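# Stock glove boxes from cart into wall dispenser

## Task

A wall-mounted glove dispenser has slots ordered small, medium, large from left to right. Take both glove boxes off the cart and place each one in the slot matching its size. The cart and the pedal bin are movable. Once finished, release the boxes and back the robot away. The robot must not tip over or finish leaning, or the task fails.

## Robot and tools

ROBOT. A Hello Robot Stretch 3 with one arm: a two-wheel base (0.33 m long, 0.34 m wide), a lift on a mast, and a telescoping arm that reaches out to the robot's right. The gripper cannot move forward by itself, so drive the base for that. The base turns in place about a point 0.05 m behind its front edge and cannot move sideways. With the arm in and the wrist folded, a turn sweeps a circle of radius 0.28 m; an unfolded level gripper reaches beyond it.

FRAMES. Base frame: origin on the floor between the drive wheels, x forward, y left, z up. hand_pose is reported in it, at the point where the closed fingertips meet. Odometry frame is the base frame as it stood at the start. Heading is positive to the left, from -3.142 to 3.142.

execute_actions takes "actions", a list run in order (empty list: just report, with one image per camera: head_camera, nav_camera, wrist_camera). Each action may hold "robot" (a command), "steps" (1 to 450 control steps at 30 per second, default 1) and "until" (ends the action early once all its conditions hold; needs "steps"). {"steps": n} alone waits. An invalid action or out-of-range number rejects the whole call and nothing runs.

A command may contain:
- "base": exactly one of {"translate_m": d}, a relative drive in metres from where the base is when the command begins (positive forward, |d| at most 1), or {"rotate_rad": d}, a relative turn in place in radians (positive counter-clockwise seen from above, |d| at most 3.2).
- "joints": absolute targets by name; unnamed joints keep their targets. lift_m 0 to 1.1 (arm height); arm_m 0 to 0.52 (extension); wrist_yaw_rad -1.345 to 4.42 (0 along the arm, positive toward the front, 3.0 folded over the base); wrist_pitch_rad -1.57 to 0.451 (negative tips fingers down); wrist_roll_rad -2.911 to 2.911 (0 fingers side by side); gripper_m -0.089 to 0.179 (wider is higher; real fingertip gap is smaller, by 0.007 near closed and 0.025 fully open, zero below 0.007); head_pan_rad -3.953 to 1.73 (positive left, -1.57 faces along the arm); head_tilt_rad -1.53 to 0.419 (negative down). Both head cameras follow the head.
- "contact_limits": {"arm_m": effort %} from 1 to 100, making that arm motion halt at that effort (negative when retracting); it holds until arm_m is next commanded and is clipped to a maximum.
Instead of one command, "robot" may be a list of up to 8 commands and {"pause_s": s} (s up to 15), executed in turn; each waits for the previous one to finish "done" (off_target also passes for base and gripper_m), otherwise the rest is dropped. {"robot": {"stop": true}} brakes everything and clears the queue. A new command acts immediately, replaces same-kind goals and discards the remainder of any older queue; motions keep running while you think.

"until" examples: {"robot": {"status": "ended"}} waits until nothing is moving and no queue runs (true at once if the first command is refused); {"robot": {"lift_m": [">", 0.3], "base_status": ["!=", "moving"]}}; {"any": {"status": "ended"}} fires when any one motion or the queue finishes. Numbers compare as printed (joints to 3 decimals, base to 4); don't wait for exact equality.

SPEED. Base runs up to 0.30 m/s and 1.9 rad/s only if lift_m < 0.30, arm_m < 0.03 and wrist_yaw_rad > 2.54; otherwise 0.10 m/s and 0.63 rad/s.

GRIPPER. Grip by sending a gripper_m smaller than the object's width (lower squeezes more, but a stall guard weakens over-squeezing, so things may slip). Release by opening at least 0.02 beyond the touching value. Neither reading nor "done" proves a hold; check images. To re-squeeze, send a new value.

SELF-COLLISION. Fold or unfold the wrist only with lift_m 0.32 to 0.95, wrist_pitch_rad -0.4, wrist_roll_rad near 0; once folded, lift may go down to 0.25. With wrist_yaw_rad below -0.4 keep wrist_pitch_rad at -0.5 or lower.

BALANCE. Pushing the arm against something rigid with the gripper above about 0.45 m can tip the robot before contact stop; raising the contact limit lowers that height, and repeated pushes are worse. Don't drive while holding or pressing on something fixed. If the base snags (especially reversing), reverse the last move in small steps; if base_tilt leans, pull the gripper free; if still tipped, drop lift_m to about 0.2.

RESULT LINES. base_status shows progress like (translate_m +0.12 of +0.30). joint_goals, joint_status, measured_speeds (unit/s), refusals count, queue (idle, running, done, dropped, stopped) and queue_left. Status words: moving, done (within tolerance; for base, wheels turned enough), off_target (stopped away from goal, may still push), contact_stop (lift or arm hit something and went slack until recommanded), time_out, stopped, not_commanded, torque_fault (a wrist servo overloaded and goes limp about 10 s, refusing goals; wait with steps). Lines "refused:", "dropped:" (indexed from 0) and "replaced:" explain goals. "robot.on_its_own" appears when the robot altered a goal, a joint is slack or off, a motor strains at rest, or tilt exceeds 3 degrees (7.5 while driving). base_tilt is in degrees (forward, right positive). motor_effort is % with peak in brackets; positive wheel effort pushes forward. lidar_m: 12 sectors of 30 degrees, first straight ahead, counter-clockwise (4th left, 7th back, 10th right), plane 0.17 m up, range 0.15 to 12 m, "-" none; misses glass and thin legs. wrist_depth_mm and head_depth_mm: 7x7 median depths (head image sideways).

zoom_image: {"camera": name, "region": [x0, y0, x1, y1]} pixels of that camera's last image, at most 504x504. Sizes: head 896x504, nav 672x504 (fisheye), wrist 644x364.

finished_scene: {"scene": current scene number}. Irreversible; let all motion end first, since leftover motion is braked. Avoid drops, slams, hard hits and hard pushes.

Each tool is called after "Call:" as a command line: name --argument value for each argument, lists and objects as JSON in quotes; but a table of rows of numbers goes row by row, as --pt "numbers of a row", without its own name.

## Session

Call:
execute_actions --actions '[]'

Scene clock: 0.00 s.
robot.base_odometry: x=+0.000 y=+0.000 heading=+0.000 (m, m, rad; robot's odometry frame)
robot.turned_by_wheels: +0.000 (rad since the last result)
robot.turned_by_imu: +0.000 (rad since the last result)
robot.base_tilt: forward=-0.1 right=+0.0 (deg)
robot.lidar_m: 2.29 2.20 2.27 1.78 1.10 1.13 1.51 2.12 2.18 2.15 2.07 1.71
robot.head_depth_mm: 2073 2578 2578 2515 2579 2549 2443 / 2071 2809 2866 2883 2883 2909 2450 / 2102 2795 2822 2855 2879 2868 2451 / 2068 2649 2635 2650 2663 2713 2439 / 2081 2508 2485 2470 2478 2468 2408 / 2105 2290 2350 2340 2344 2341 2302 / 2085 2191 2197 2176 2183 2209 2208
robot.base_status: not_commanded
robot.joint_positions: lift_m=+0.347 arm_m=-0.002 wrist_yaw_rad=+3.143 wrist_pitch_rad=-0.594 wrist_roll_rad=+0.001 gripper_m=+0.037 head_pan_rad=+0.010 head_tilt_rad=+0.002
robot.joint_goals: lift_m=+0.347 arm_m=-0.002 wrist_yaw_rad=+3.143 wrist_pitch_rad=-0.594 wrist_roll_rad=+0.001 gripper_m=+0.037 head_pan_rad=+0.010 head_tilt_rad=+0.002
robot.joint_status: lift_m=not_commanded arm_m=not_commanded wrist_yaw_rad=not_commanded wrist_pitch_rad=not_commanded wrist_roll_rad=not_commanded gripper_m=not_commanded head_pan_rad=not_commanded head_tilt_rad=not_commanded
robot.measured_speeds: translate_m=+0.000 rotate_rad=+0.000 lift_m=+0.000 arm_m=+0.000 wrist_yaw_rad=+0.000 wrist_pitch_rad=+0.000 wrist_roll_rad=+0.000 head_pan_rad=+0.000 head_tilt_rad=+0.000
robot: refusals=0 queue=idle queue_left=0
robot.motor_effort: left_wheel=+0 right_wheel=+0 lift_m=+33 arm_m=+0 wrist_yaw_rad=+0 wrist_pitch_rad=+3 wrist_roll_rad=+0 gripper_m=+1 head_pan_rad=+0 head_tilt_rad=+3 (%)
robot.hand_pose: x=-0.0215 y=+0.0557 z=+0.3221 quat_wxyz=(+0.207, +0.676, +0.207, +0.676) (m; robot's base frame)
robot.wrist_depth_mm: 907 - - - - - - / 983 - - 998 987 997 941 / 822 816 - 810 798 784 777 / 689 686 669 667 659 668 662 / 595 584 589 597 585 575 567 / 517 530 - - 520 505 504 / 468 - - - 442 450 453
pictures: head_camera (sideways: a quarter turn clockwise sets it upright), nav_camera (sideways: a quarter turn counterclockwise sets it upright), wrist_camera
Images, in order (width x height): head_camera 896x504, nav_camera 672x504, wrist_camera 644x364.

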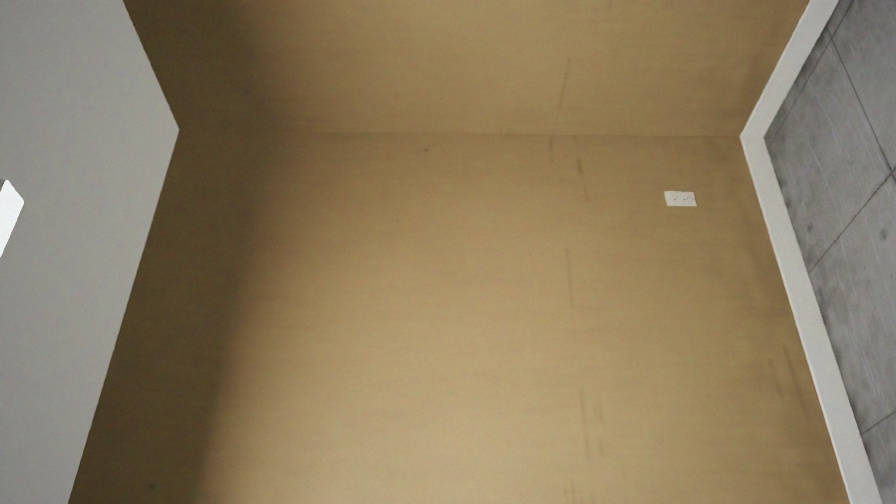

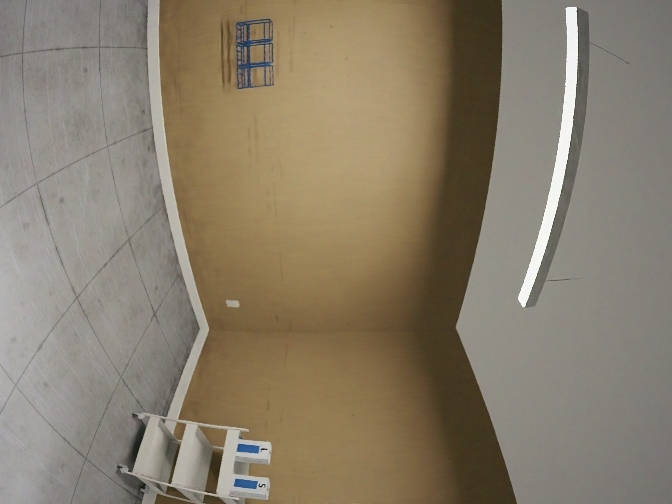

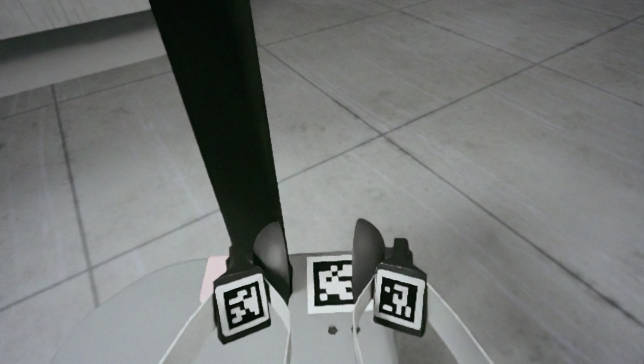

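Call:
execute_actions --actions '[{"robot":{"joints":{"head_pan_rad":0.62,"head_tilt_rad":-0.3}},"steps":100,"until":{"robot":{"status":"ended"}}}]'

Call:
execute_actions --actions '[{"robot":{"joints":{"head_pan_rad":-0.7,"head_tilt_rad":-0.35}},"steps":100,"until":{"robot":{"status":"ended"}}}]'

Scene clock: 7.57 s.
robot.base_odometry: x=+0.000 y=+0.000 heading=+0.000 (m, m, rad; robot's odometry frame)
robot.turned_by_wheels: +0.000 (rad since the last result)
robot.turned_by_imu: -0.001 (rad since the last result)
robot.base_tilt: forward=-0.1 right=+0.0 (deg)
robot.lidar_m: 2.30 2.20 2.27 1.79 1.10 1.13 1.52 2.11 2.18 2.16 2.06 1.71
robot.head_depth_mm: 1941 2035 2159 2277 2418 2089 1634 / 1950 2067 2173 2299 2445 2054 1631 / 1960 2059 2161 2281 2444 2064 1617 / 1961 2064 2157 2293 2465 2066 1607 / 1980 2047 2170 2317 2430 2054 1625 / 1954 2064 2187 2297 2434 2030 1614 / 1973 2065 2187 2293 2429 2013 1602
robot.base_status: not_commanded
robot.joint_positions: lift_m=+0.347 arm_m=-0.002 wrist_yaw_rad=+3.143 wrist_pitch_rad=-0.594 wrist_roll_rad=+0.001 gripper_m=+0.037 head_pan_rad=+0.613 head_tilt_rad=-0.296
robot.joint_goals: lift_m=+0.347 arm_m=-0.002 wrist_yaw_rad=+3.143 wrist_pitch_rad=-0.594 wrist_roll_rad=+0.001 gripper_m=+0.037 head_pan_rad=+0.620 head_tilt_rad=-0.300
robot.joint_status: lift_m=not_commanded arm_m=not_commanded wrist_yaw_rad=not_commanded wrist_pitch_rad=not_commanded wrist_roll_rad=not_commanded gripper_m=not_commanded head_pan_rad=done head_tilt_rad=done
robot.measured_speeds: translate_m=+0.000 rotate_rad=+0.000 lift_m=+0.000 arm_m=+0.000 wrist_yaw_rad=+0.000 wrist_pitch_rad=+0.000 wrist_roll_rad=+0.000 head_pan_rad=+0.000 head_tilt_rad=+0.000
robot: refusals=0 queue=done queue_left=0
robot.motor_effort: left_wheel=-1(0) right_wheel=+0(0) lift_m=+33(33) arm_m=+0(0) wrist_yaw_rad=-1(0) wrist_pitch_rad=+3(3) wrist_roll_rad=+0(0) gripper_m=+0(0) head_pan_rad=+4(38) head_tilt_rad=-3(25) (%)
robot.hand_pose: x=-0.0215 y=+0.0557 z=+0.3221 quat_wxyz=(+0.207, +0.676, +0.207, +0.676) (m; robot's base frame)
robot.wrist_depth_mm: 903 - - - - - - / 972 - - - 971 976 965 / 819 822 - 809 812 783 781 / 693 686 668 671 660 658 659 / 595 581 586 593 581 574 572 / 521 527 - - 522 505 502 / 473 - - - 442 448 447
pictures: head_camera (sideways: a quarter turn clockwise sets it upright), nav_camera (sideways: a quarter turn counterclockwise sets it upright), wrist_camera
Images, in order (width x height): head_camera 896x504, nav_camera 672x504, wrist_camera 644x364.

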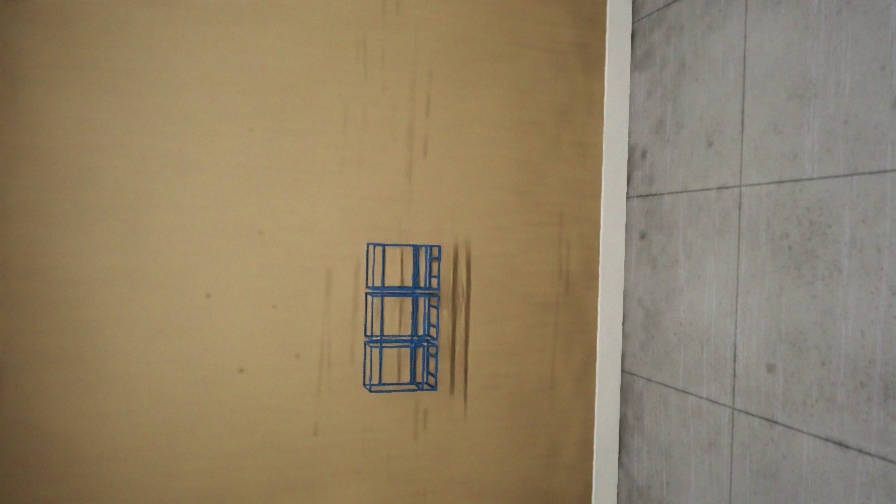

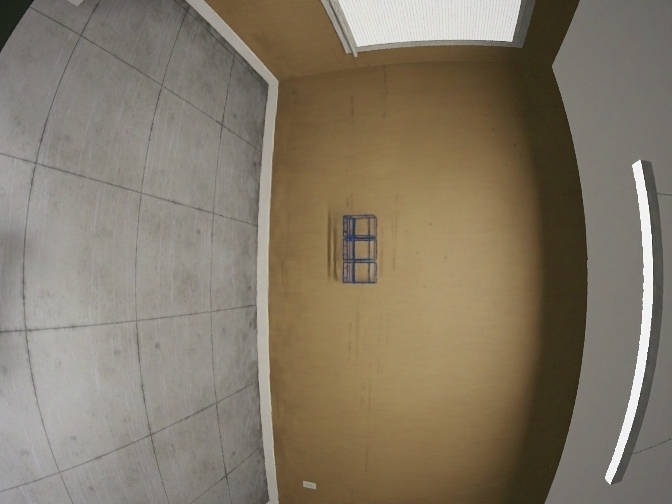

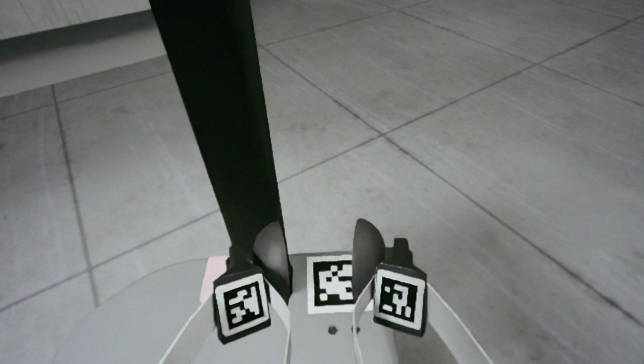

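Scene clock: 8.80 s.
robot.base_odometry: x=+0.000 y=+0.000 heading=+0.000 (m, m, rad; robot's odometry frame)
robot.turned_by_wheels: +0.000 (rad since the last result)
robot.turned_by_imu: +0.000 (rad since the last result)
robot.base_tilt: forward=-0.1 right=+0.0 (deg)
robot.lidar_m: 2.30 2.20 2.27 1.78 1.10 1.12 1.52 2.12 2.19 2.16 2.06 1.72
robot.head_depth_mm: 1756 1844 1969 2078 2222 1965 1552 / 1820 1901 2003 2114 2298 1923 1553 / 1851 1963 2084 2205 2310 1934 1542 / 1883 2013 2122 2222 2304 1942 1548 / 1954 2070 2167 2173 2233 1908 1540 / 2020 2121 2241 2295 2246 1919 1529 / 2061 2191 2361 2527 2536 1901 1520
robot.base_status: not_commanded
robot.joint_positions: lift_m=+0.347 arm_m=-0.002 wrist_yaw_rad=+3.143 wrist_pitch_rad=-0.594 wrist_roll_rad=+0.001 gripper_m=+0.037 head_pan_rad=-0.693 head_tilt_rad=-0.345
robot.joint_goals: lift_m=+0.347 arm_m=-0.002 wrist_yaw_rad=+3.143 wrist_pitch_rad=-0.594 wrist_roll_rad=+0.001 gripper_m=+0.037 head_pan_rad=-0.700 head_tilt_rad=-0.350
robot.joint_status: lift_m=not_commanded arm_m=not_commanded wrist_yaw_rad=not_commanded wrist_pitch_rad=not_commanded wrist_roll_rad=not_commanded gripper_m=not_commanded head_pan_rad=done head_tilt_rad=done
robot.measured_speeds: translate_m=+0.000 rotate_rad=+0.000 lift_m=+0.000 arm_m=+0.000 wrist_yaw_rad=+0.000 wrist_pitch_rad=+0.000 wrist_roll_rad=+0.000 head_pan_rad=+0.000 head_tilt_rad=+0.000
robot: refusals=0 queue=done queue_left=0
robot.motor_effort: left_wheel=+0(0) right_wheel=+0(0) lift_m=+33(33) arm_m=+0(0) wrist_yaw_rad=-1(0) wrist_pitch_rad=+4(3) wrist_roll_rad=+0(0) gripper_m=+0(0) head_pan_rad=-2(43) head_tilt_rad=-2(11) (%)
robot.hand_pose: x=-0.0215 y=+0.0557 z=+0.3221 quat_wxyz=(+0.207, +0.676, +0.207, +0.676) (m; robot's base frame)
robot.wrist_depth_mm: 884 - - - - - - / 962 - - 989 972 967 965 / 828 811 - 805 799 787 788 / 689 681 676 679 673 657 654 / 583 585 587 597 591 574 565 / 512 533 - - 524 498 505 / 474 - - - 447 448 450
pictures: head_camera (sideways: a quarter turn clockwise sets it upright), nav_camera (sideways: a quarter turn counterclockwise sets it upright), wrist_camera
Images, in order (width x height): head_camera 896x504, nav_camera 672x504, wrist_camera 644x364.

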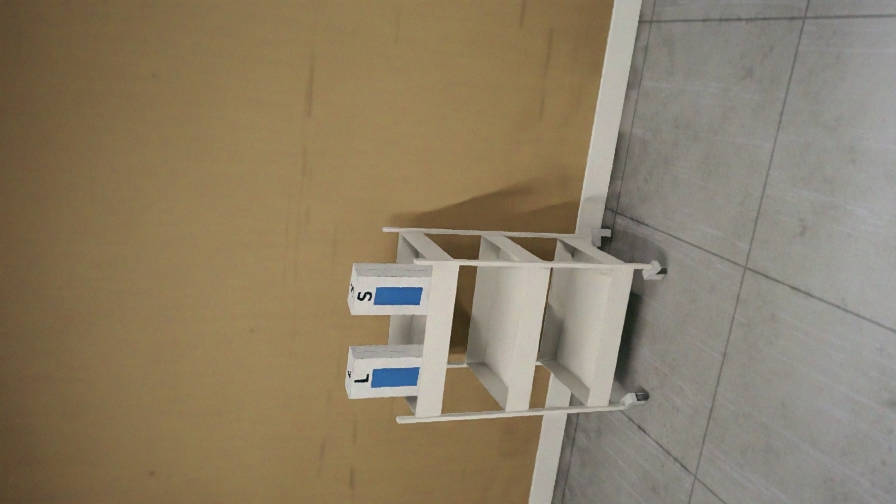

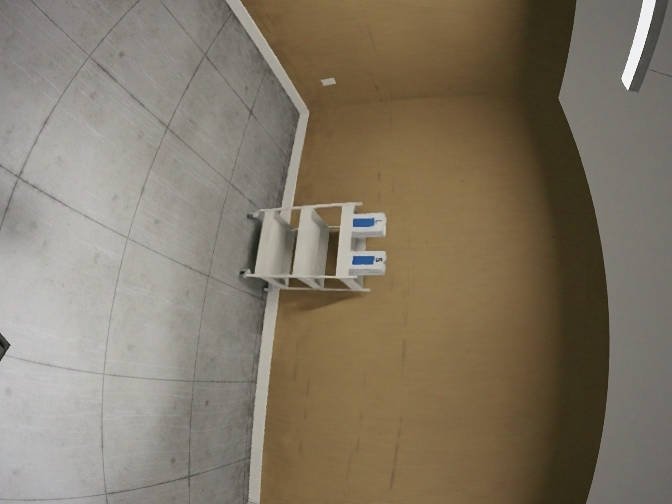

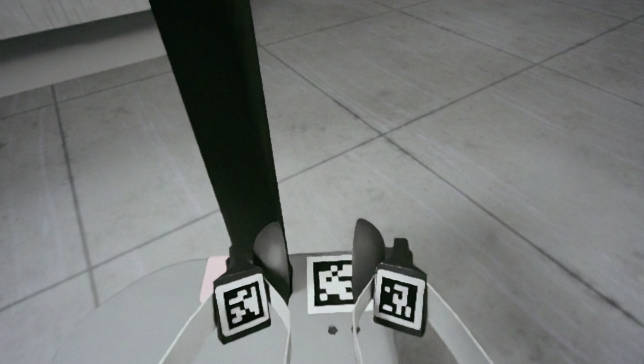

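Call:
execute_actions --actions '[{"robot":[{"joints":{"lift_m":0.28,"wrist_pitch_rad":-0.4},"base":{"rotate_rad":-0.55}},{"base":{"translate_m":1.0}},{"base":{"rotate_rad":1.135},"joints":{"head_pan_rad":-1.3,"head_tilt_rad":-0.6}},{"joints":{"lift_m":0.85}},{"joints":{"wrist_yaw_rad":0,"gripper_m":0.179}},{"joints":{"wrist_pitch_rad":0}}],"steps":450,"until":{"robot":{"status":"ended"}}},{"steps":450,"until":{"robot":{"status":"ended"}}}]'

Scene clock: 39.50 s.
robot.base_odometry: x=+0.853 y=-0.523 heading=+0.585 (m, m, rad; robot's odometry frame)
robot.turned_by_wheels: +0.585 (rad since the last result)
robot.turned_by_imu: +0.588 (rad since the last result)
robot.base_tilt: forward=-0.1 right=+0.0 (deg)
robot.lidar_m: 1.74 1.83 2.57 1.98 2.08 2.65 2.58 1.60 1.20 0.75 0.79 1.73
robot.head_depth_mm: 969 1057 1164 1301 1450 1558 1299 / 993 1087 1200 1281 1513 1613 - / 1017 1117 1170 986 1209 1332 1292 / 1046 1148 1237 1053 1236 1360 1283 / 1072 1183 1255 993 1261 1403 1280 / 1104 1218 1311 1020 1259 1393 1283 / 1127 1261 1415 1594 1772 1497 1273
robot.base_status: done (rotate_rad +1.1348 of +1.1350)
robot.joint_positions: lift_m=+0.850 arm_m=-0.002 wrist_yaw_rad=+0.002 wrist_pitch_rad=-0.027 wrist_roll_rad=+0.001 gripper_m=+0.179 head_pan_rad=-1.293 head_tilt_rad=-0.593
robot.joint_goals: lift_m=+0.850 arm_m=-0.002 wrist_yaw_rad=+0.000 wrist_pitch_rad=+0.000 wrist_roll_rad=+0.001 gripper_m=+0.179 head_pan_rad=-1.300 head_tilt_rad=-0.600
robot.joint_status: lift_m=done arm_m=not_commanded wrist_yaw_rad=done wrist_pitch_rad=done wrist_roll_rad=not_commanded gripper_m=done head_pan_rad=done head_tilt_rad=done
robot.measured_speeds: translate_m=+0.000 rotate_rad=+0.000 lift_m=+0.000 arm_m=+0.000 wrist_yaw_rad=+0.000 wrist_pitch_rad=+0.000 wrist_roll_rad=+0.000 head_pan_rad=+0.000 head_tilt_rad=+0.000
robot: refusals=0 queue=done queue_left=0
robot.motor_effort: left_wheel=-3(8) right_wheel=+2(8) lift_m=+36(38) arm_m=+0(0) wrist_yaw_rad=-3(4) wrist_pitch_rad=+8(8) wrist_roll_rad=+0(0) gripper_m=-1(91) head_pan_rad=-4(37) head_tilt_rad=-3(22) (%)
robot.hand_pose: x=-0.0208 y=-0.3987 z=+0.9576 quat_wxyz=(+0.707, +0.011, -0.707, -0.009) (m; robot's base frame)
robot.wrist_depth_mm: 886 885 888 891 888 886 898 / 911 924 912 903 910 931 909 / 961 933 936 942 941 930 938 / 958 930 673 967 972 972 974 / - 615 674 - - - 997 / - 636 671 - - - - / - 891 920 - - - -
pictures: head_camera (sideways: a quarter turn clockwise sets it upright), nav_camera (sideways: a quarter turn counterclockwise sets it upright), wrist_camera
Images, in order (width x height): head_camera 896x504, nav_camera 672x504, wrist_camera 644x364.

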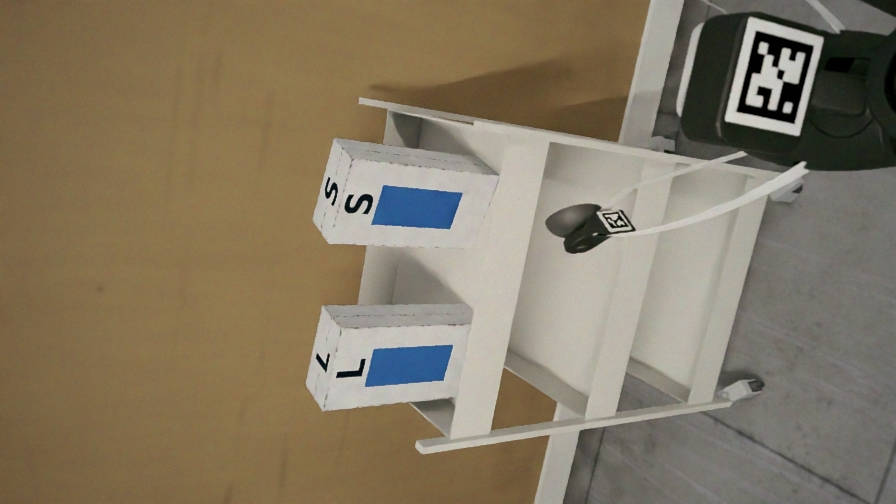

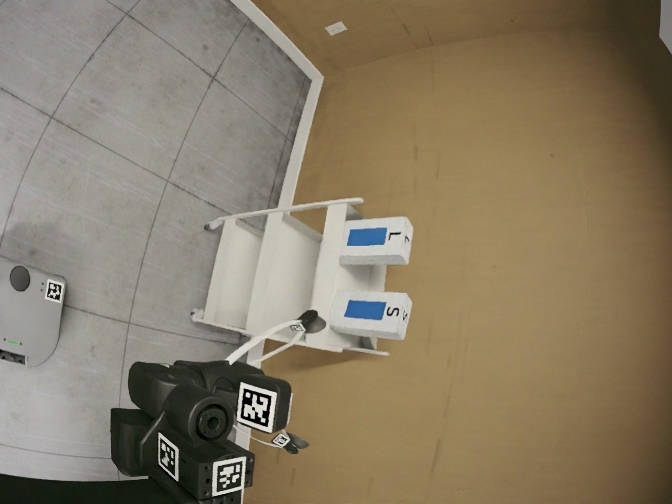

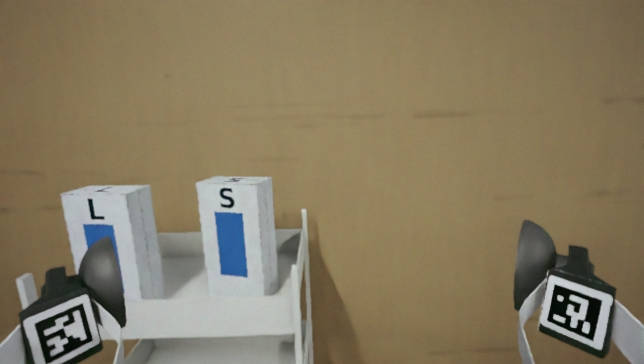

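Call:
execute_actions --actions '[{"robot":{"joints":{"lift_m":0.79,"arm_m":0.25,"head_pan_rad":-1.57},"base":{"rotate_rad":0.19}},"steps":450,"until":{"robot":{"status":"ended"}}}]'

Scene clock: 54.60 s.
robot.base_odometry: x=+0.853 y=-0.523 heading=+0.775 (m, m, rad; robot's odometry frame)
robot.turned_by_wheels: +0.190 (rad since the last result)
robot.turned_by_imu: +0.191 (rad since the last result)
robot.base_tilt: forward=-0.1 right=+0.0 (deg)
robot.lidar_m: 1.74 1.98 2.60 1.99 2.25 2.58 2.48 1.39 1.17 0.75 0.86 1.75
robot.head_depth_mm: 976 1065 1177 1309 1470 - - / 993 1080 1193 1333 - 1500 1295 / 1003 1102 1211 1186 - 1450 1288 / 1027 1131 963 979 - 1353 1289 / 1038 1159 1245 1079 1228 1386 1293 / 1068 1178 951 981 1257 1392 1283 / 1089 1203 1309 997 1662 1464 1275
robot.base_status: done (rotate_rad +0.1898 of +0.1900)
robot.joint_positions: lift_m=+0.790 arm_m=+0.250 wrist_yaw_rad=+0.001 wrist_pitch_rad=-0.025 wrist_roll_rad=+0.001 gripper_m=+0.179 head_pan_rad=-1.563 head_tilt_rad=-0.593
robot.joint_goals: lift_m=+0.790 arm_m=+0.250 wrist_yaw_rad=+0.000 wrist_pitch_rad=+0.000 wrist_roll_rad=+0.001 gripper_m=+0.179 head_pan_rad=-1.570 head_tilt_rad=-0.600
robot.joint_status: lift_m=done arm_m=done wrist_yaw_rad=done wrist_pitch_rad=done wrist_roll_rad=not_commanded gripper_m=done head_pan_rad=done head_tilt_rad=done
robot.measured_speeds: translate_m=+0.000 rotate_rad=+0.000 lift_m=+0.000 arm_m=+0.000 wrist_yaw_rad=+0.000 wrist_pitch_rad=+0.000 wrist_roll_rad=+0.000 head_pan_rad=+0.000 head_tilt_rad=+0.000
robot: refusals=0 queue=done queue_left=0
robot.motor_effort: left_wheel=-3(7) right_wheel=+3(5) lift_m=+29(38) arm_m=+6(10) wrist_yaw_rad=-1(3) wrist_pitch_rad=+8(9) wrist_roll_rad=+0(0) gripper_m=+1(0) head_pan_rad=-4(26) head_tilt_rad=-3(3) (%)
robot.hand_pose: x=-0.0212 y=-0.6501 z=+0.8984 quat_wxyz=(+0.707, +0.009, -0.707, -0.009) (m; robot's base frame)
robot.wrist_depth_mm: 763 737 691 662 628 600 571 / 799 755 724 675 642 624 584 / 839 786 738 691 676 643 606 / 871 392 745 393 690 655 623 / 929 387 707 403 706 687 640 / 947 396 585 413 634 700 647 / - 404 459 435 424 723 680
pictures: head_camera (sideways: a quarter turn clockwise sets it upright), nav_camera (sideways: a quarter turn counterclockwise sets it upright), wrist_camera
Images, in order (width x height): head_camera 896x504, nav_camera 672x504, wrist_camera 644x364.

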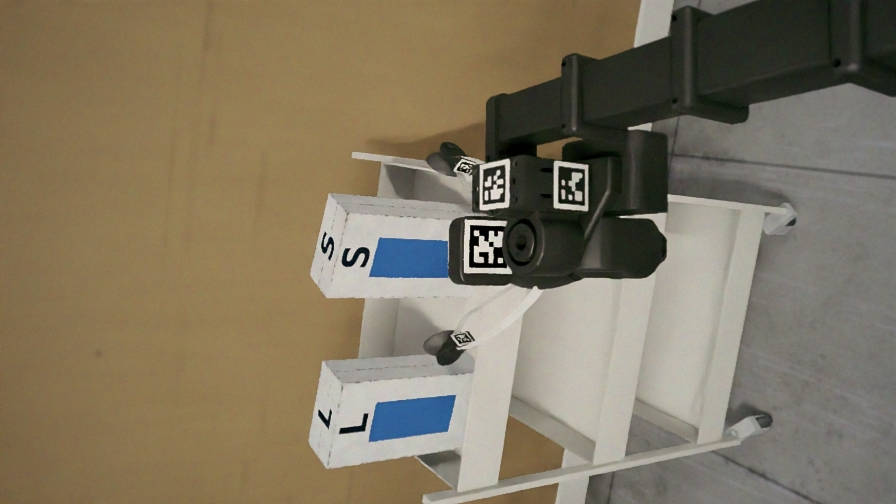

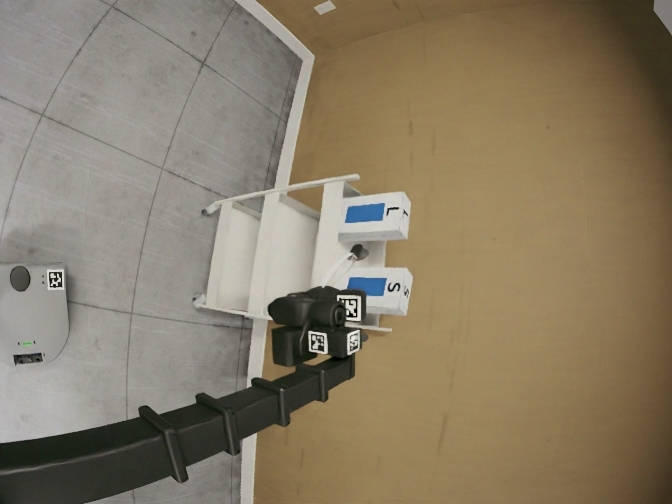

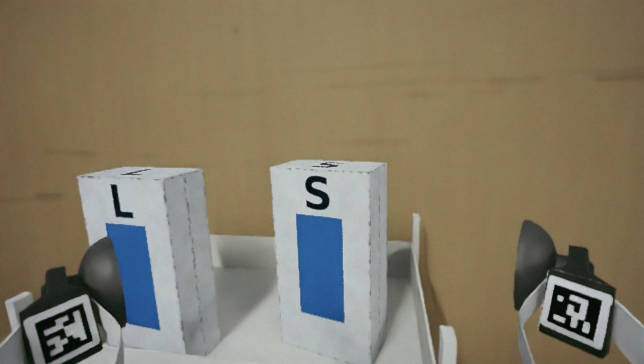

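Call:
execute_actions --actions '[{"robot":[{"base":{"rotate_rad":-0.3}},{"base":{"translate_m":0.274}}],"steps":450,"until":{"robot":{"status":"ended"}}}]'

Scene clock: 69.87 s.
robot.base_odometry: x=+1.096 y=-0.397 heading=+0.475 (m, m, rad; robot's odometry frame)
robot.turned_by_wheels: -0.300 (rad since the last result)
robot.turned_by_imu: -0.305 (rad since the last result)
robot.base_tilt: forward=-0.1 right=+0.0 (deg)
robot.lidar_m: 1.47 1.50 1.94 2.23 2.04 2.66 2.85 1.77 1.22 0.74 0.75 1.53
robot.head_depth_mm: 1016 1127 1257 1426 1627 - - / 1010 1113 1235 1376 - 1515 1292 / 1003 1104 1215 1159 - 1393 1289 / 995 1096 1156 957 - 1299 1288 / 980 1078 1194 1135 1195 1293 1280 / 972 1070 1152 894 1189 1288 1244 / 966 1059 1150 977 1412 1416 1267
robot.base_status: done (translate_m +0.2740 of +0.2740)
robot.joint_positions: lift_m=+0.790 arm_m=+0.250 wrist_yaw_rad=+0.001 wrist_pitch_rad=-0.025 wrist_roll_rad=+0.001 gripper_m=+0.179 head_pan_rad=-1.563 head_tilt_rad=-0.593
robot.joint_goals: lift_m=+0.790 arm_m=+0.250 wrist_yaw_rad=+0.000 wrist_pitch_rad=+0.000 wrist_roll_rad=+0.001 gripper_m=+0.179 head_pan_rad=-1.570 head_tilt_rad=-0.600
robot.joint_status: lift_m=done arm_m=done wrist_yaw_rad=done wrist_pitch_rad=done wrist_roll_rad=not_commanded gripper_m=done head_pan_rad=done head_tilt_rad=done
robot.measured_speeds: translate_m=+0.000 rotate_rad=+0.000 lift_m=+0.000 arm_m=+0.000 wrist_yaw_rad=+0.000 wrist_pitch_rad=+0.000 wrist_roll_rad=+0.000 head_pan_rad=+0.000 head_tilt_rad=+0.000
robot: refusals=0 queue=done queue_left=0
robot.motor_effort: left_wheel=+2(7) right_wheel=-3(5) lift_m=+29(29) arm_m=+6(6) wrist_yaw_rad=-1(1) wrist_pitch_rad=+8(8) wrist_roll_rad=+0(0) gripper_m=+1(1) head_pan_rad=-3(3) head_tilt_rad=-3(4) (%)
robot.hand_pose: x=-0.0212 y=-0.6501 z=+0.8984 quat_wxyz=(+0.707, +0.009, -0.707, -0.009) (m; robot's base frame)
robot.wrist_depth_mm: 587 588 601 637 643 662 690 / 602 606 624 659 655 686 692 / 612 626 642 671 695 700 736 / 637 349 667 365 699 726 757 / 289 292 681 371 715 756 790 / 304 302 593 382 543 779 820 / - 312 457 397 403 791 856
pictures: head_camera (sideways: a quarter turn clockwise sets it upright), nav_camera (sideways: a quarter turn counterclockwise sets it upright), wrist_camera
Images, in order (width x height): head_camera 896x504, nav_camera 672x504, wrist_camera 644x364.

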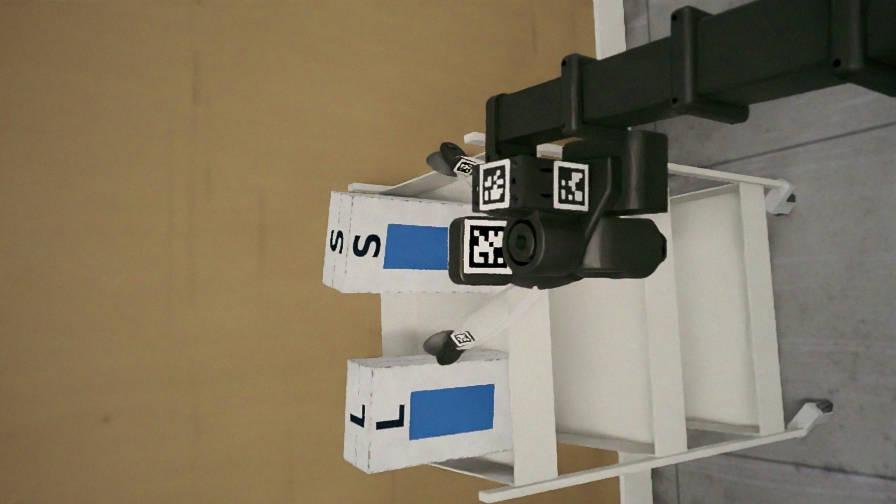

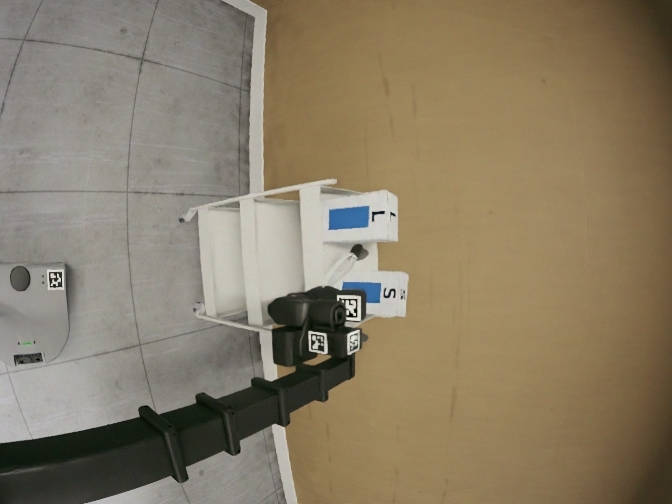

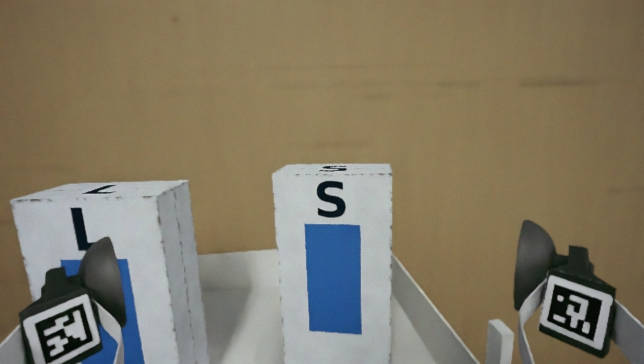

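Call:
execute_actions --actions '[{"robot":[{"base":{"translate_m":-0.015},"joints":{"lift_m":0.78,"arm_m":0.36}}],"steps":450,"until":{"robot":{"status":"ended"}}}]'

Call:
execute_actions --actions '[{"robot":[{"joints":{"arm_m":0.47}}],"steps":450,"until":{"robot":{"status":"ended"}}}]'

Scene clock: 78.07 s.
robot.base_odometry: x=+1.083 y=-0.404 heading=+0.475 (m, m, rad; robot's odometry frame)
robot.turned_by_wheels: +0.000 (rad since the last result)
robot.turned_by_imu: -0.001 (rad since the last result)
robot.base_tilt: forward=-0.1 right=+0.0 (deg)
robot.lidar_m: 1.48 1.51 1.97 2.15 2.04 2.65 2.84 1.77 1.22 0.74 0.75 1.53
robot.head_depth_mm: 1021 1126 1264 1428 1641 1575 - / 1016 1116 1237 1388 - 1476 1296 / 1001 1107 1209 - 1236 1418 1289 / 994 1093 1159 - 1197 1288 1288 / 983 1079 1189 1080 1196 1286 1281 / 970 1070 1155 905 1183 1276 1247 / 963 1061 1152 943 1147 1401 1274
robot.base_status: done (translate_m -0.0150 of -0.0150)
robot.joint_positions: lift_m=+0.780 arm_m=+0.360 wrist_yaw_rad=+0.001 wrist_pitch_rad=-0.025 wrist_roll_rad=+0.001 gripper_m=+0.179 head_pan_rad=-1.563 head_tilt_rad=-0.593
robot.joint_goals: lift_m=+0.780 arm_m=+0.360 wrist_yaw_rad=+0.000 wrist_pitch_rad=+0.000 wrist_roll_rad=+0.001 gripper_m=+0.179 head_pan_rad=-1.570 head_tilt_rad=-0.600
robot.joint_status: lift_m=done arm_m=done wrist_yaw_rad=done wrist_pitch_rad=done wrist_roll_rad=not_commanded gripper_m=done head_pan_rad=done head_tilt_rad=done
robot.measured_speeds: translate_m=+0.000 rotate_rad=+0.000 lift_m=+0.000 arm_m=+0.000 wrist_yaw_rad=+0.000 wrist_pitch_rad=+0.000 wrist_roll_rad=+0.000 head_pan_rad=+0.000 head_tilt_rad=+0.000
robot: refusals=0 queue=done queue_left=0
robot.motor_effort: left_wheel=+2(2) right_wheel=-2(6) lift_m=+29(26) arm_m=+6(6) wrist_yaw_rad=-1(1) wrist_pitch_rad=+8(8) wrist_roll_rad=+0(0) gripper_m=+0(0) head_pan_rad=-2(3) head_tilt_rad=-3(3) (%)
robot.hand_pose: x=-0.0212 y=-0.7601 z=+0.8884 quat_wxyz=(+0.707, +0.009, -0.707, -0.009) (m; robot's base frame)
robot.wrist_depth_mm: 489 495 507 522 532 554 564 / 498 505 522 540 548 576 588 / 516 526 540 549 568 593 615 / 528 545 549 262 580 607 630 / 200 559 571 249 600 631 649 / - 486 487 258 624 648 681 / - 450 439 267 342 675 704
pictures: head_camera (sideways: a quarter turn clockwise sets it upright), nav_camera (sideways: a quarter turn counterclockwise sets it upright), wrist_camera
Images, in order (width x height): head_camera 896x504, nav_camera 672x504, wrist_camera 644x364.

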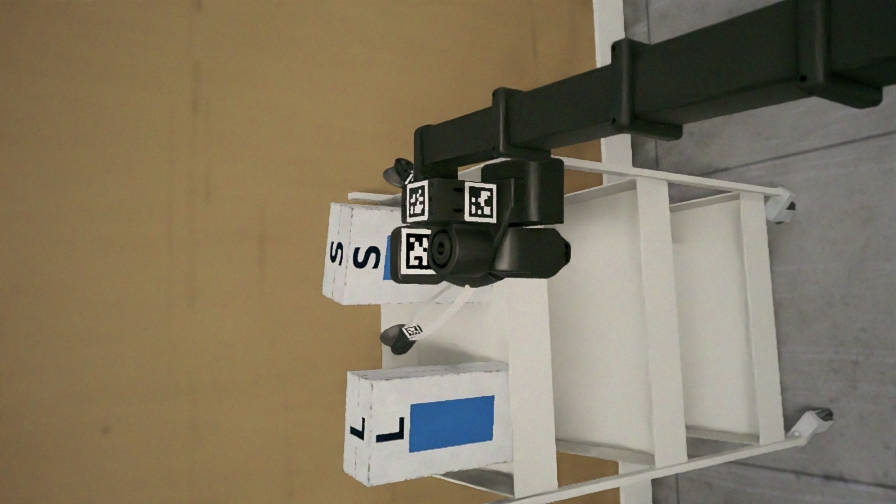

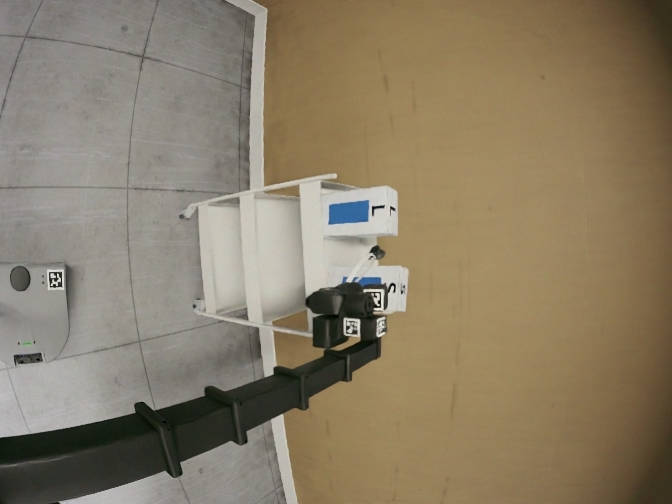

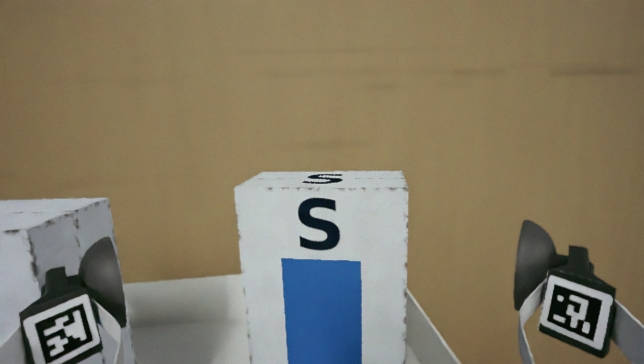

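Scene clock: 79.97 s.
robot.base_odometry: x=+1.083 y=-0.404 heading=+0.475 (m, m, rad; robot's odometry frame)
robot.turned_by_wheels: +0.000 (rad since the last result)
robot.turned_by_imu: +0.000 (rad since the last result)
robot.base_tilt: forward=-0.1 right=+0.0 (deg)
robot.lidar_m: 1.48 1.51 1.97 2.15 2.04 2.67 2.83 1.77 1.23 0.74 0.75 1.53
robot.head_depth_mm: 1019 1128 1265 1419 1650 1597 - / 1011 1115 1249 1394 - 1495 1261 / 1002 1106 1212 997 1190 1426 1296 / 991 1094 1185 1012 1192 1297 1287 / 983 1076 1191 1081 1191 1287 1278 / 975 1070 1147 907 1185 1286 1251 / 966 1060 1158 945 1155 1399 1271
robot.base_status: done (translate_m -0.0150 of -0.0150)
robot.joint_positions: lift_m=+0.780 arm_m=+0.470 wrist_yaw_rad=+0.001 wrist_pitch_rad=-0.025 wrist_roll_rad=+0.001 gripper_m=+0.179 head_pan_rad=-1.563 head_tilt_rad=-0.593
robot.joint_goals: lift_m=+0.780 arm_m=+0.470 wrist_yaw_rad=+0.000 wrist_pitch_rad=+0.000 wrist_roll_rad=+0.001 gripper_m=+0.179 head_pan_rad=-1.570 head_tilt_rad=-0.600
robot.joint_status: lift_m=done arm_m=done wrist_yaw_rad=done wrist_pitch_rad=done wrist_roll_rad=not_commanded gripper_m=done head_pan_rad=done head_tilt_rad=done
robot.measured_speeds: translate_m=+0.000 rotate_rad=+0.000 lift_m=+0.000 arm_m=+0.000 wrist_yaw_rad=+0.000 wrist_pitch_rad=+0.000 wrist_roll_rad=+0.000 head_pan_rad=+0.000 head_tilt_rad=+0.000
robot: refusals=0 queue=done queue_left=0
robot.motor_effort: left_wheel=+2(2) right_wheel=-3(2) lift_m=+28(29) arm_m=+6(2) wrist_yaw_rad=-1(2) wrist_pitch_rad=+8(8) wrist_roll_rad=+0(0) gripper_m=+1(0) head_pan_rad=-4(3) head_tilt_rad=-4(3) (%)
robot.hand_pose: x=-0.0212 y=-0.8701 z=+0.8884 quat_wxyz=(+0.707, +0.009, -0.707, -0.009) (m; robot's base frame)
robot.wrist_depth_mm: 389 396 409 417 429 447 449 / 399 409 415 428 444 453 468 / 404 418 433 441 453 473 485 / 421 429 438 450 469 492 503 / 430 446 153 148 146 496 511 / 440 456 144 137 131 318 544 / - 378 149 142 136 537 556
pictures: head_camera (sideways: a quarter turn clockwise sets it upright), nav_camera (sideways: a quarter turn counterclockwise sets it upright), wrist_camera
Images, in order (width x height): head_camera 896x504, nav_camera 672x504, wrist_camera 644x364.

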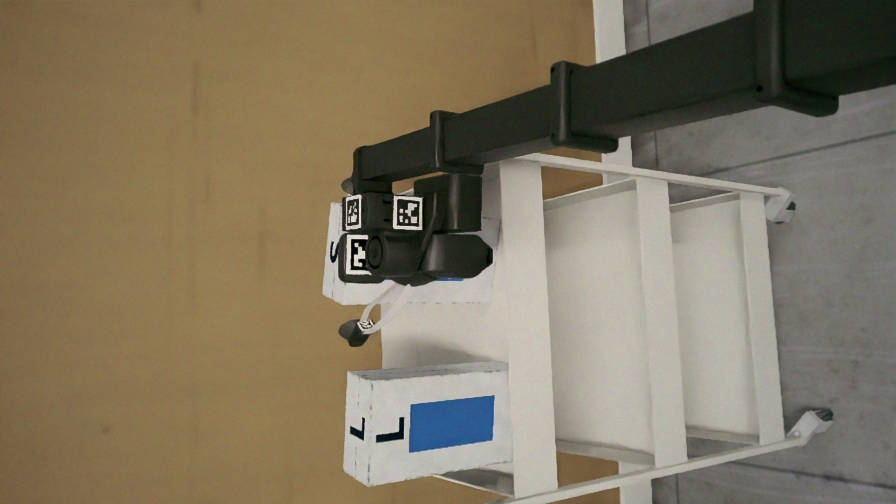

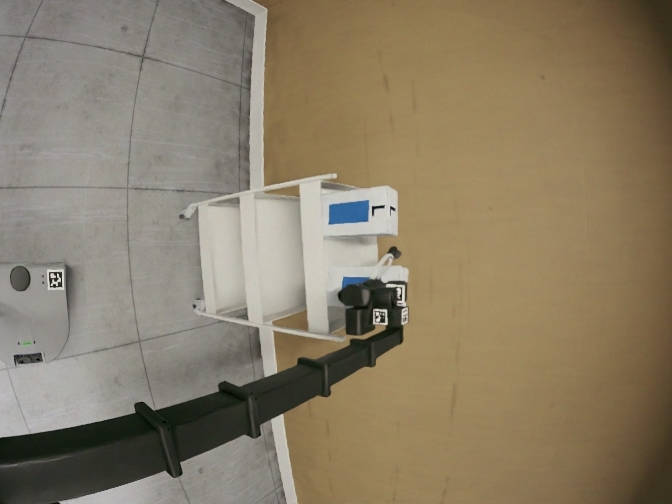

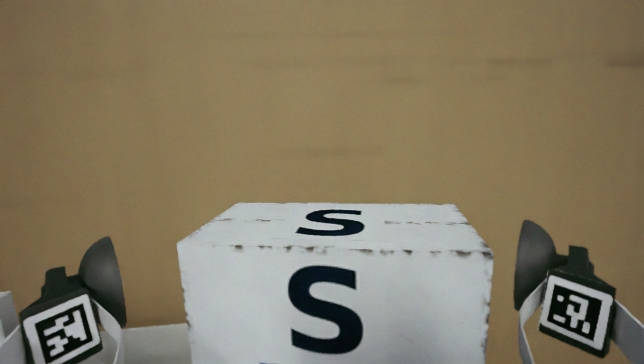

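Call:
execute_actions --actions '[{"robot":[{"joints":{"gripper_m":0.06},"base":{"translate_m":-0.006}},{"joints":{"lift_m":1.06}},{"joints":{"arm_m":0.0}}],"steps":450,"until":{"robot":{"status":"ended"}}}]'

Scene clock: 91.43 s.
robot.base_odometry: x=+1.078 y=-0.407 heading=+0.475 (m, m, rad; robot's odometry frame)
robot.turned_by_wheels: +0.000 (rad since the last result)
robot.turned_by_imu: -0.002 (rad since the last result)
robot.base_tilt: forward=-0.1 right=+0.0 (deg)
robot.lidar_m: 1.49 1.52 1.98 2.12 2.04 2.66 2.83 1.77 1.23 0.74 0.75 1.53
robot.head_depth_mm: 1022 1095 - - - - 1301 / 1011 1083 - - - - 1275 / 1000 1071 - - - - 1266 / 990 1055 - - - 1295 1281 / 982 1071 365 414 460 1291 1283 / 973 1067 1150 908 1191 1284 1247 / 965 1064 1150 910 1170 1391 1252
robot.base_status: done (translate_m -0.0060 of -0.0060)
robot.joint_positions: lift_m=+1.060 arm_m=+0.000 wrist_yaw_rad=+0.001 wrist_pitch_rad=-0.070 wrist_roll_rad=+0.001 gripper_m=+0.077 head_pan_rad=-1.563 head_tilt_rad=-0.593
robot.joint_goals: lift_m=+1.060 arm_m=+0.000 wrist_yaw_rad=+0.000 wrist_pitch_rad=+0.000 wrist_roll_rad=+0.001 gripper_m=+0.076 head_pan_rad=-1.570 head_tilt_rad=-0.600
robot.joint_status: lift_m=done arm_m=done wrist_yaw_rad=done wrist_pitch_rad=done wrist_roll_rad=not_commanded gripper_m=done head_pan_rad=done head_tilt_rad=done
robot.measured_speeds: translate_m=+0.000 rotate_rad=+0.000 lift_m=+0.000 arm_m=+0.000 wrist_yaw_rad=+0.000 wrist_pitch_rad=+0.000 wrist_roll_rad=+0.000 head_pan_rad=+0.000 head_tilt_rad=+0.000
robot: refusals=0 queue=done queue_left=0
robot.on_its_own: gripper_m is held at +0.076, not at your +0.060, by its stall guard, which is not easing now
robot.motor_effort: left_wheel=+3(4) right_wheel=-3(5) lift_m=+40(42) arm_m=-6(4) wrist_yaw_rad=-1(1) wrist_pitch_rad=+22(23) wrist_roll_rad=+0(0) gripper_m=-21(100) head_pan_rad=-3(3) head_tilt_rad=-3(4) (%)
robot.hand_pose: x=-0.0213 y=-0.3993 z=+1.1565 quat_wxyz=(+0.707, +0.025, -0.707, -0.025) (m; robot's base frame)
robot.wrist_depth_mm: 822 811 844 864 874 932 962 / 814 838 897 890 933 962 974 / 855 877 902 935 965 979 - / 901 906 930 951 - - - / 935 935 157 151 148 - - / 968 - 143 135 129 - - / 991 - 147 139 133 - -
pictures: head_camera (sideways: a quarter turn clockwise sets it upright), nav_camera (sideways: a quarter turn counterclockwise sets it upright), wrist_camera
Images, in order (width x height): head_camera 896x504, nav_camera 672x504, wrist_camera 644x364.

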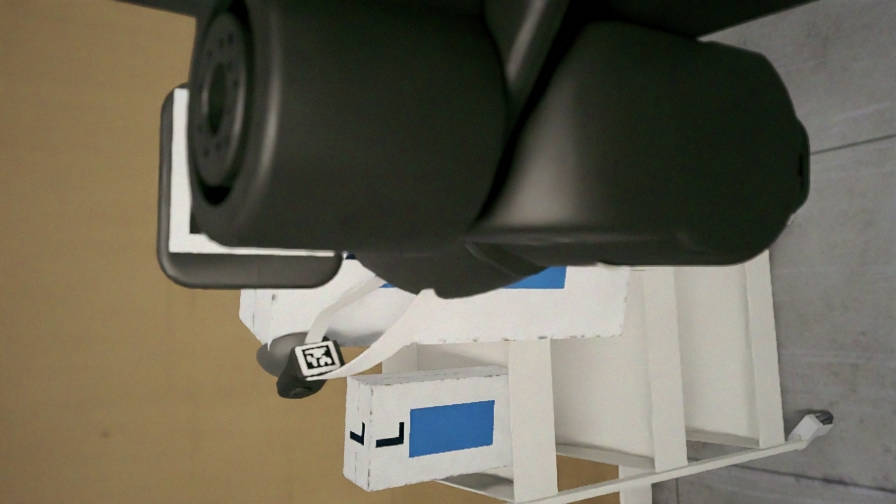

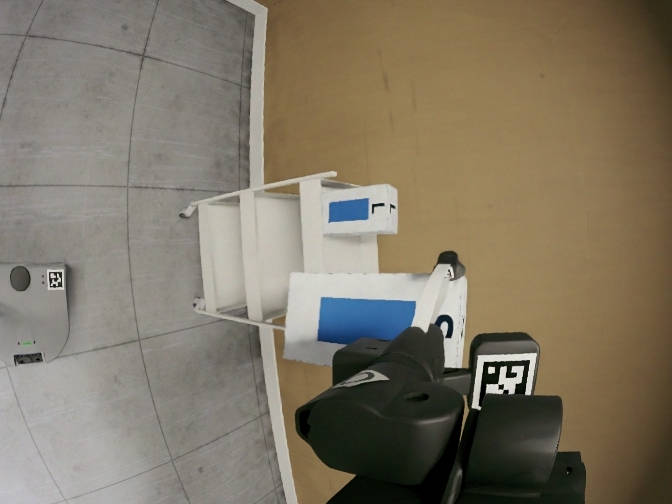

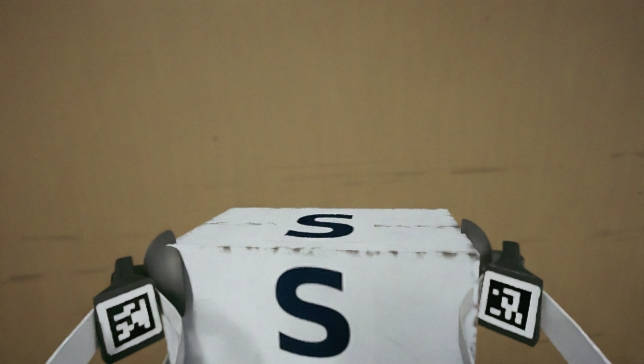

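Call:
execute_actions --actions '[{"robot":[{"base":{"rotate_rad":1.076},"joints":{"wrist_pitch_rad":0.05,"lift_m":1.09}},{"base":{"translate_m":1}},{"base":{"translate_m":0.46}},{"base":{"rotate_rad":0.605},"joints":{"head_pan_rad":-1.3}}],"steps":450,"until":{"robot":{"status":"ended"}}},{"steps":450,"until":{"robot":{"status":"ended"}}}]'

Scene clock: 99.90 s.
robot.base_odometry: x=+1.078 y=-0.407 heading=+1.551 (m, m, rad; robot's odometry frame)
robot.turned_by_wheels: +1.076 (rad since the last result)
robot.turned_by_imu: +1.086 (rad since the last result)
robot.base_tilt: forward=-0.1 right=+0.0 (deg)
robot.lidar_m: 2.02 2.04 2.05 2.72 2.92 1.71 1.21 0.74 0.76 1.57 1.49 1.53
robot.head_depth_mm: - - - - - 1497 1300 / - - - - - 1450 1293 / - - - - - 1451 1292 / - - - - 450 1490 1288 / 1474 360 374 412 1728 1505 1279 / 1402 1513 1672 1872 1816 1510 1282 / 1316 1437 1574 1737 1820 1492 1282
robot.base_status: done (rotate_rad +1.0758 of +1.0760)
robot.joint_positions: lift_m=+1.090 arm_m=+0.000 wrist_yaw_rad=+0.000 wrist_pitch_rad=-0.025 wrist_roll_rad=+0.001 gripper_m=+0.077 head_pan_rad=-1.563 head_tilt_rad=-0.593
robot.joint_goals: lift_m=+1.090 arm_m=+0.000 wrist_yaw_rad=+0.000 wrist_pitch_rad=+0.050 wrist_roll_rad=+0.001 gripper_m=+0.076 head_pan_rad=-1.570 head_tilt_rad=-0.600
robot.joint_status: lift_m=done arm_m=done wrist_yaw_rad=done wrist_pitch_rad=off_target wrist_roll_rad=not_commanded gripper_m=done head_pan_rad=done head_tilt_rad=done
robot.measured_speeds: translate_m=+0.000 rotate_rad=+0.000 lift_m=+0.000 arm_m=+0.000 wrist_yaw_rad=+0.000 wrist_pitch_rad=+0.000 wrist_roll_rad=+0.000 head_pan_rad=+0.000 head_tilt_rad=+0.000
robot: refusals=0 queue=dropped queue_left=0
robot.on_its_own: gripper_m is held at +0.076, not at your +0.060, by its stall guard, which is not easing now
robot.motor_effort: left_wheel=-3(6) right_wheel=+2(5) lift_m=+40(39) arm_m=-6(6) wrist_yaw_rad=-2(3) wrist_pitch_rad=+23(25) wrist_roll_rad=+0(0) gripper_m=-20(21) head_pan_rad=-4(4) head_tilt_rad=-4(4) (%)
robot.hand_pose: x=-0.0213 y=-0.4009 z=+1.1979 quat_wxyz=(+0.707, +0.009, -0.707, -0.009) (m; robot's base frame)
robot.wrist_depth_mm: 987 - - - - 967 807 / - - - - - 985 814 / - - - - - - 838 / - - - - - - 838 / - - 158 152 148 - 857 / - - 143 136 129 - 882 / - - 147 139 132 - 858
pictures: head_camera (sideways: a quarter turn clockwise sets it upright), nav_camera (sideways: a quarter turn counterclockwise sets it upright), wrist_camera
dropped: robot: command 0 of its queue: wrist_pitch_rad: off_target
Images, in order (width x height): head_camera 896x504, nav_camera 672x504, wrist_camera 644x364.

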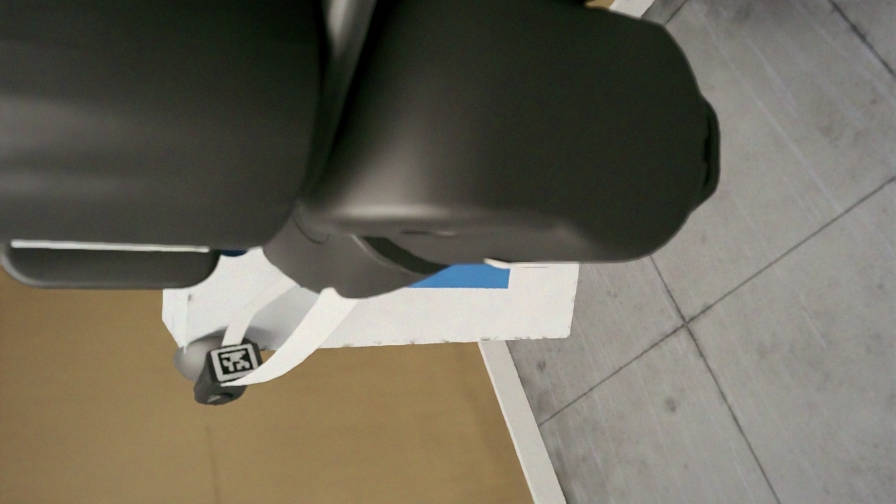

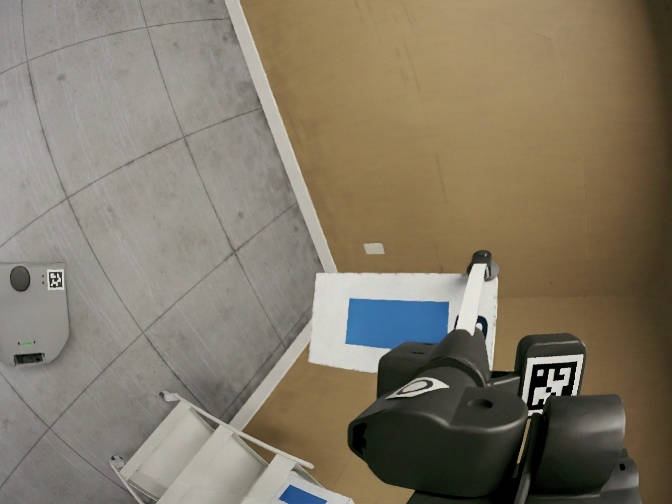

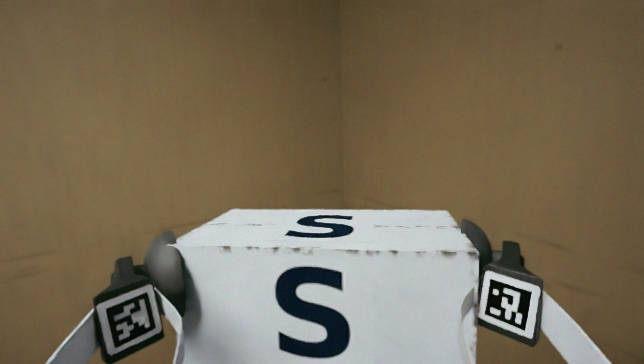

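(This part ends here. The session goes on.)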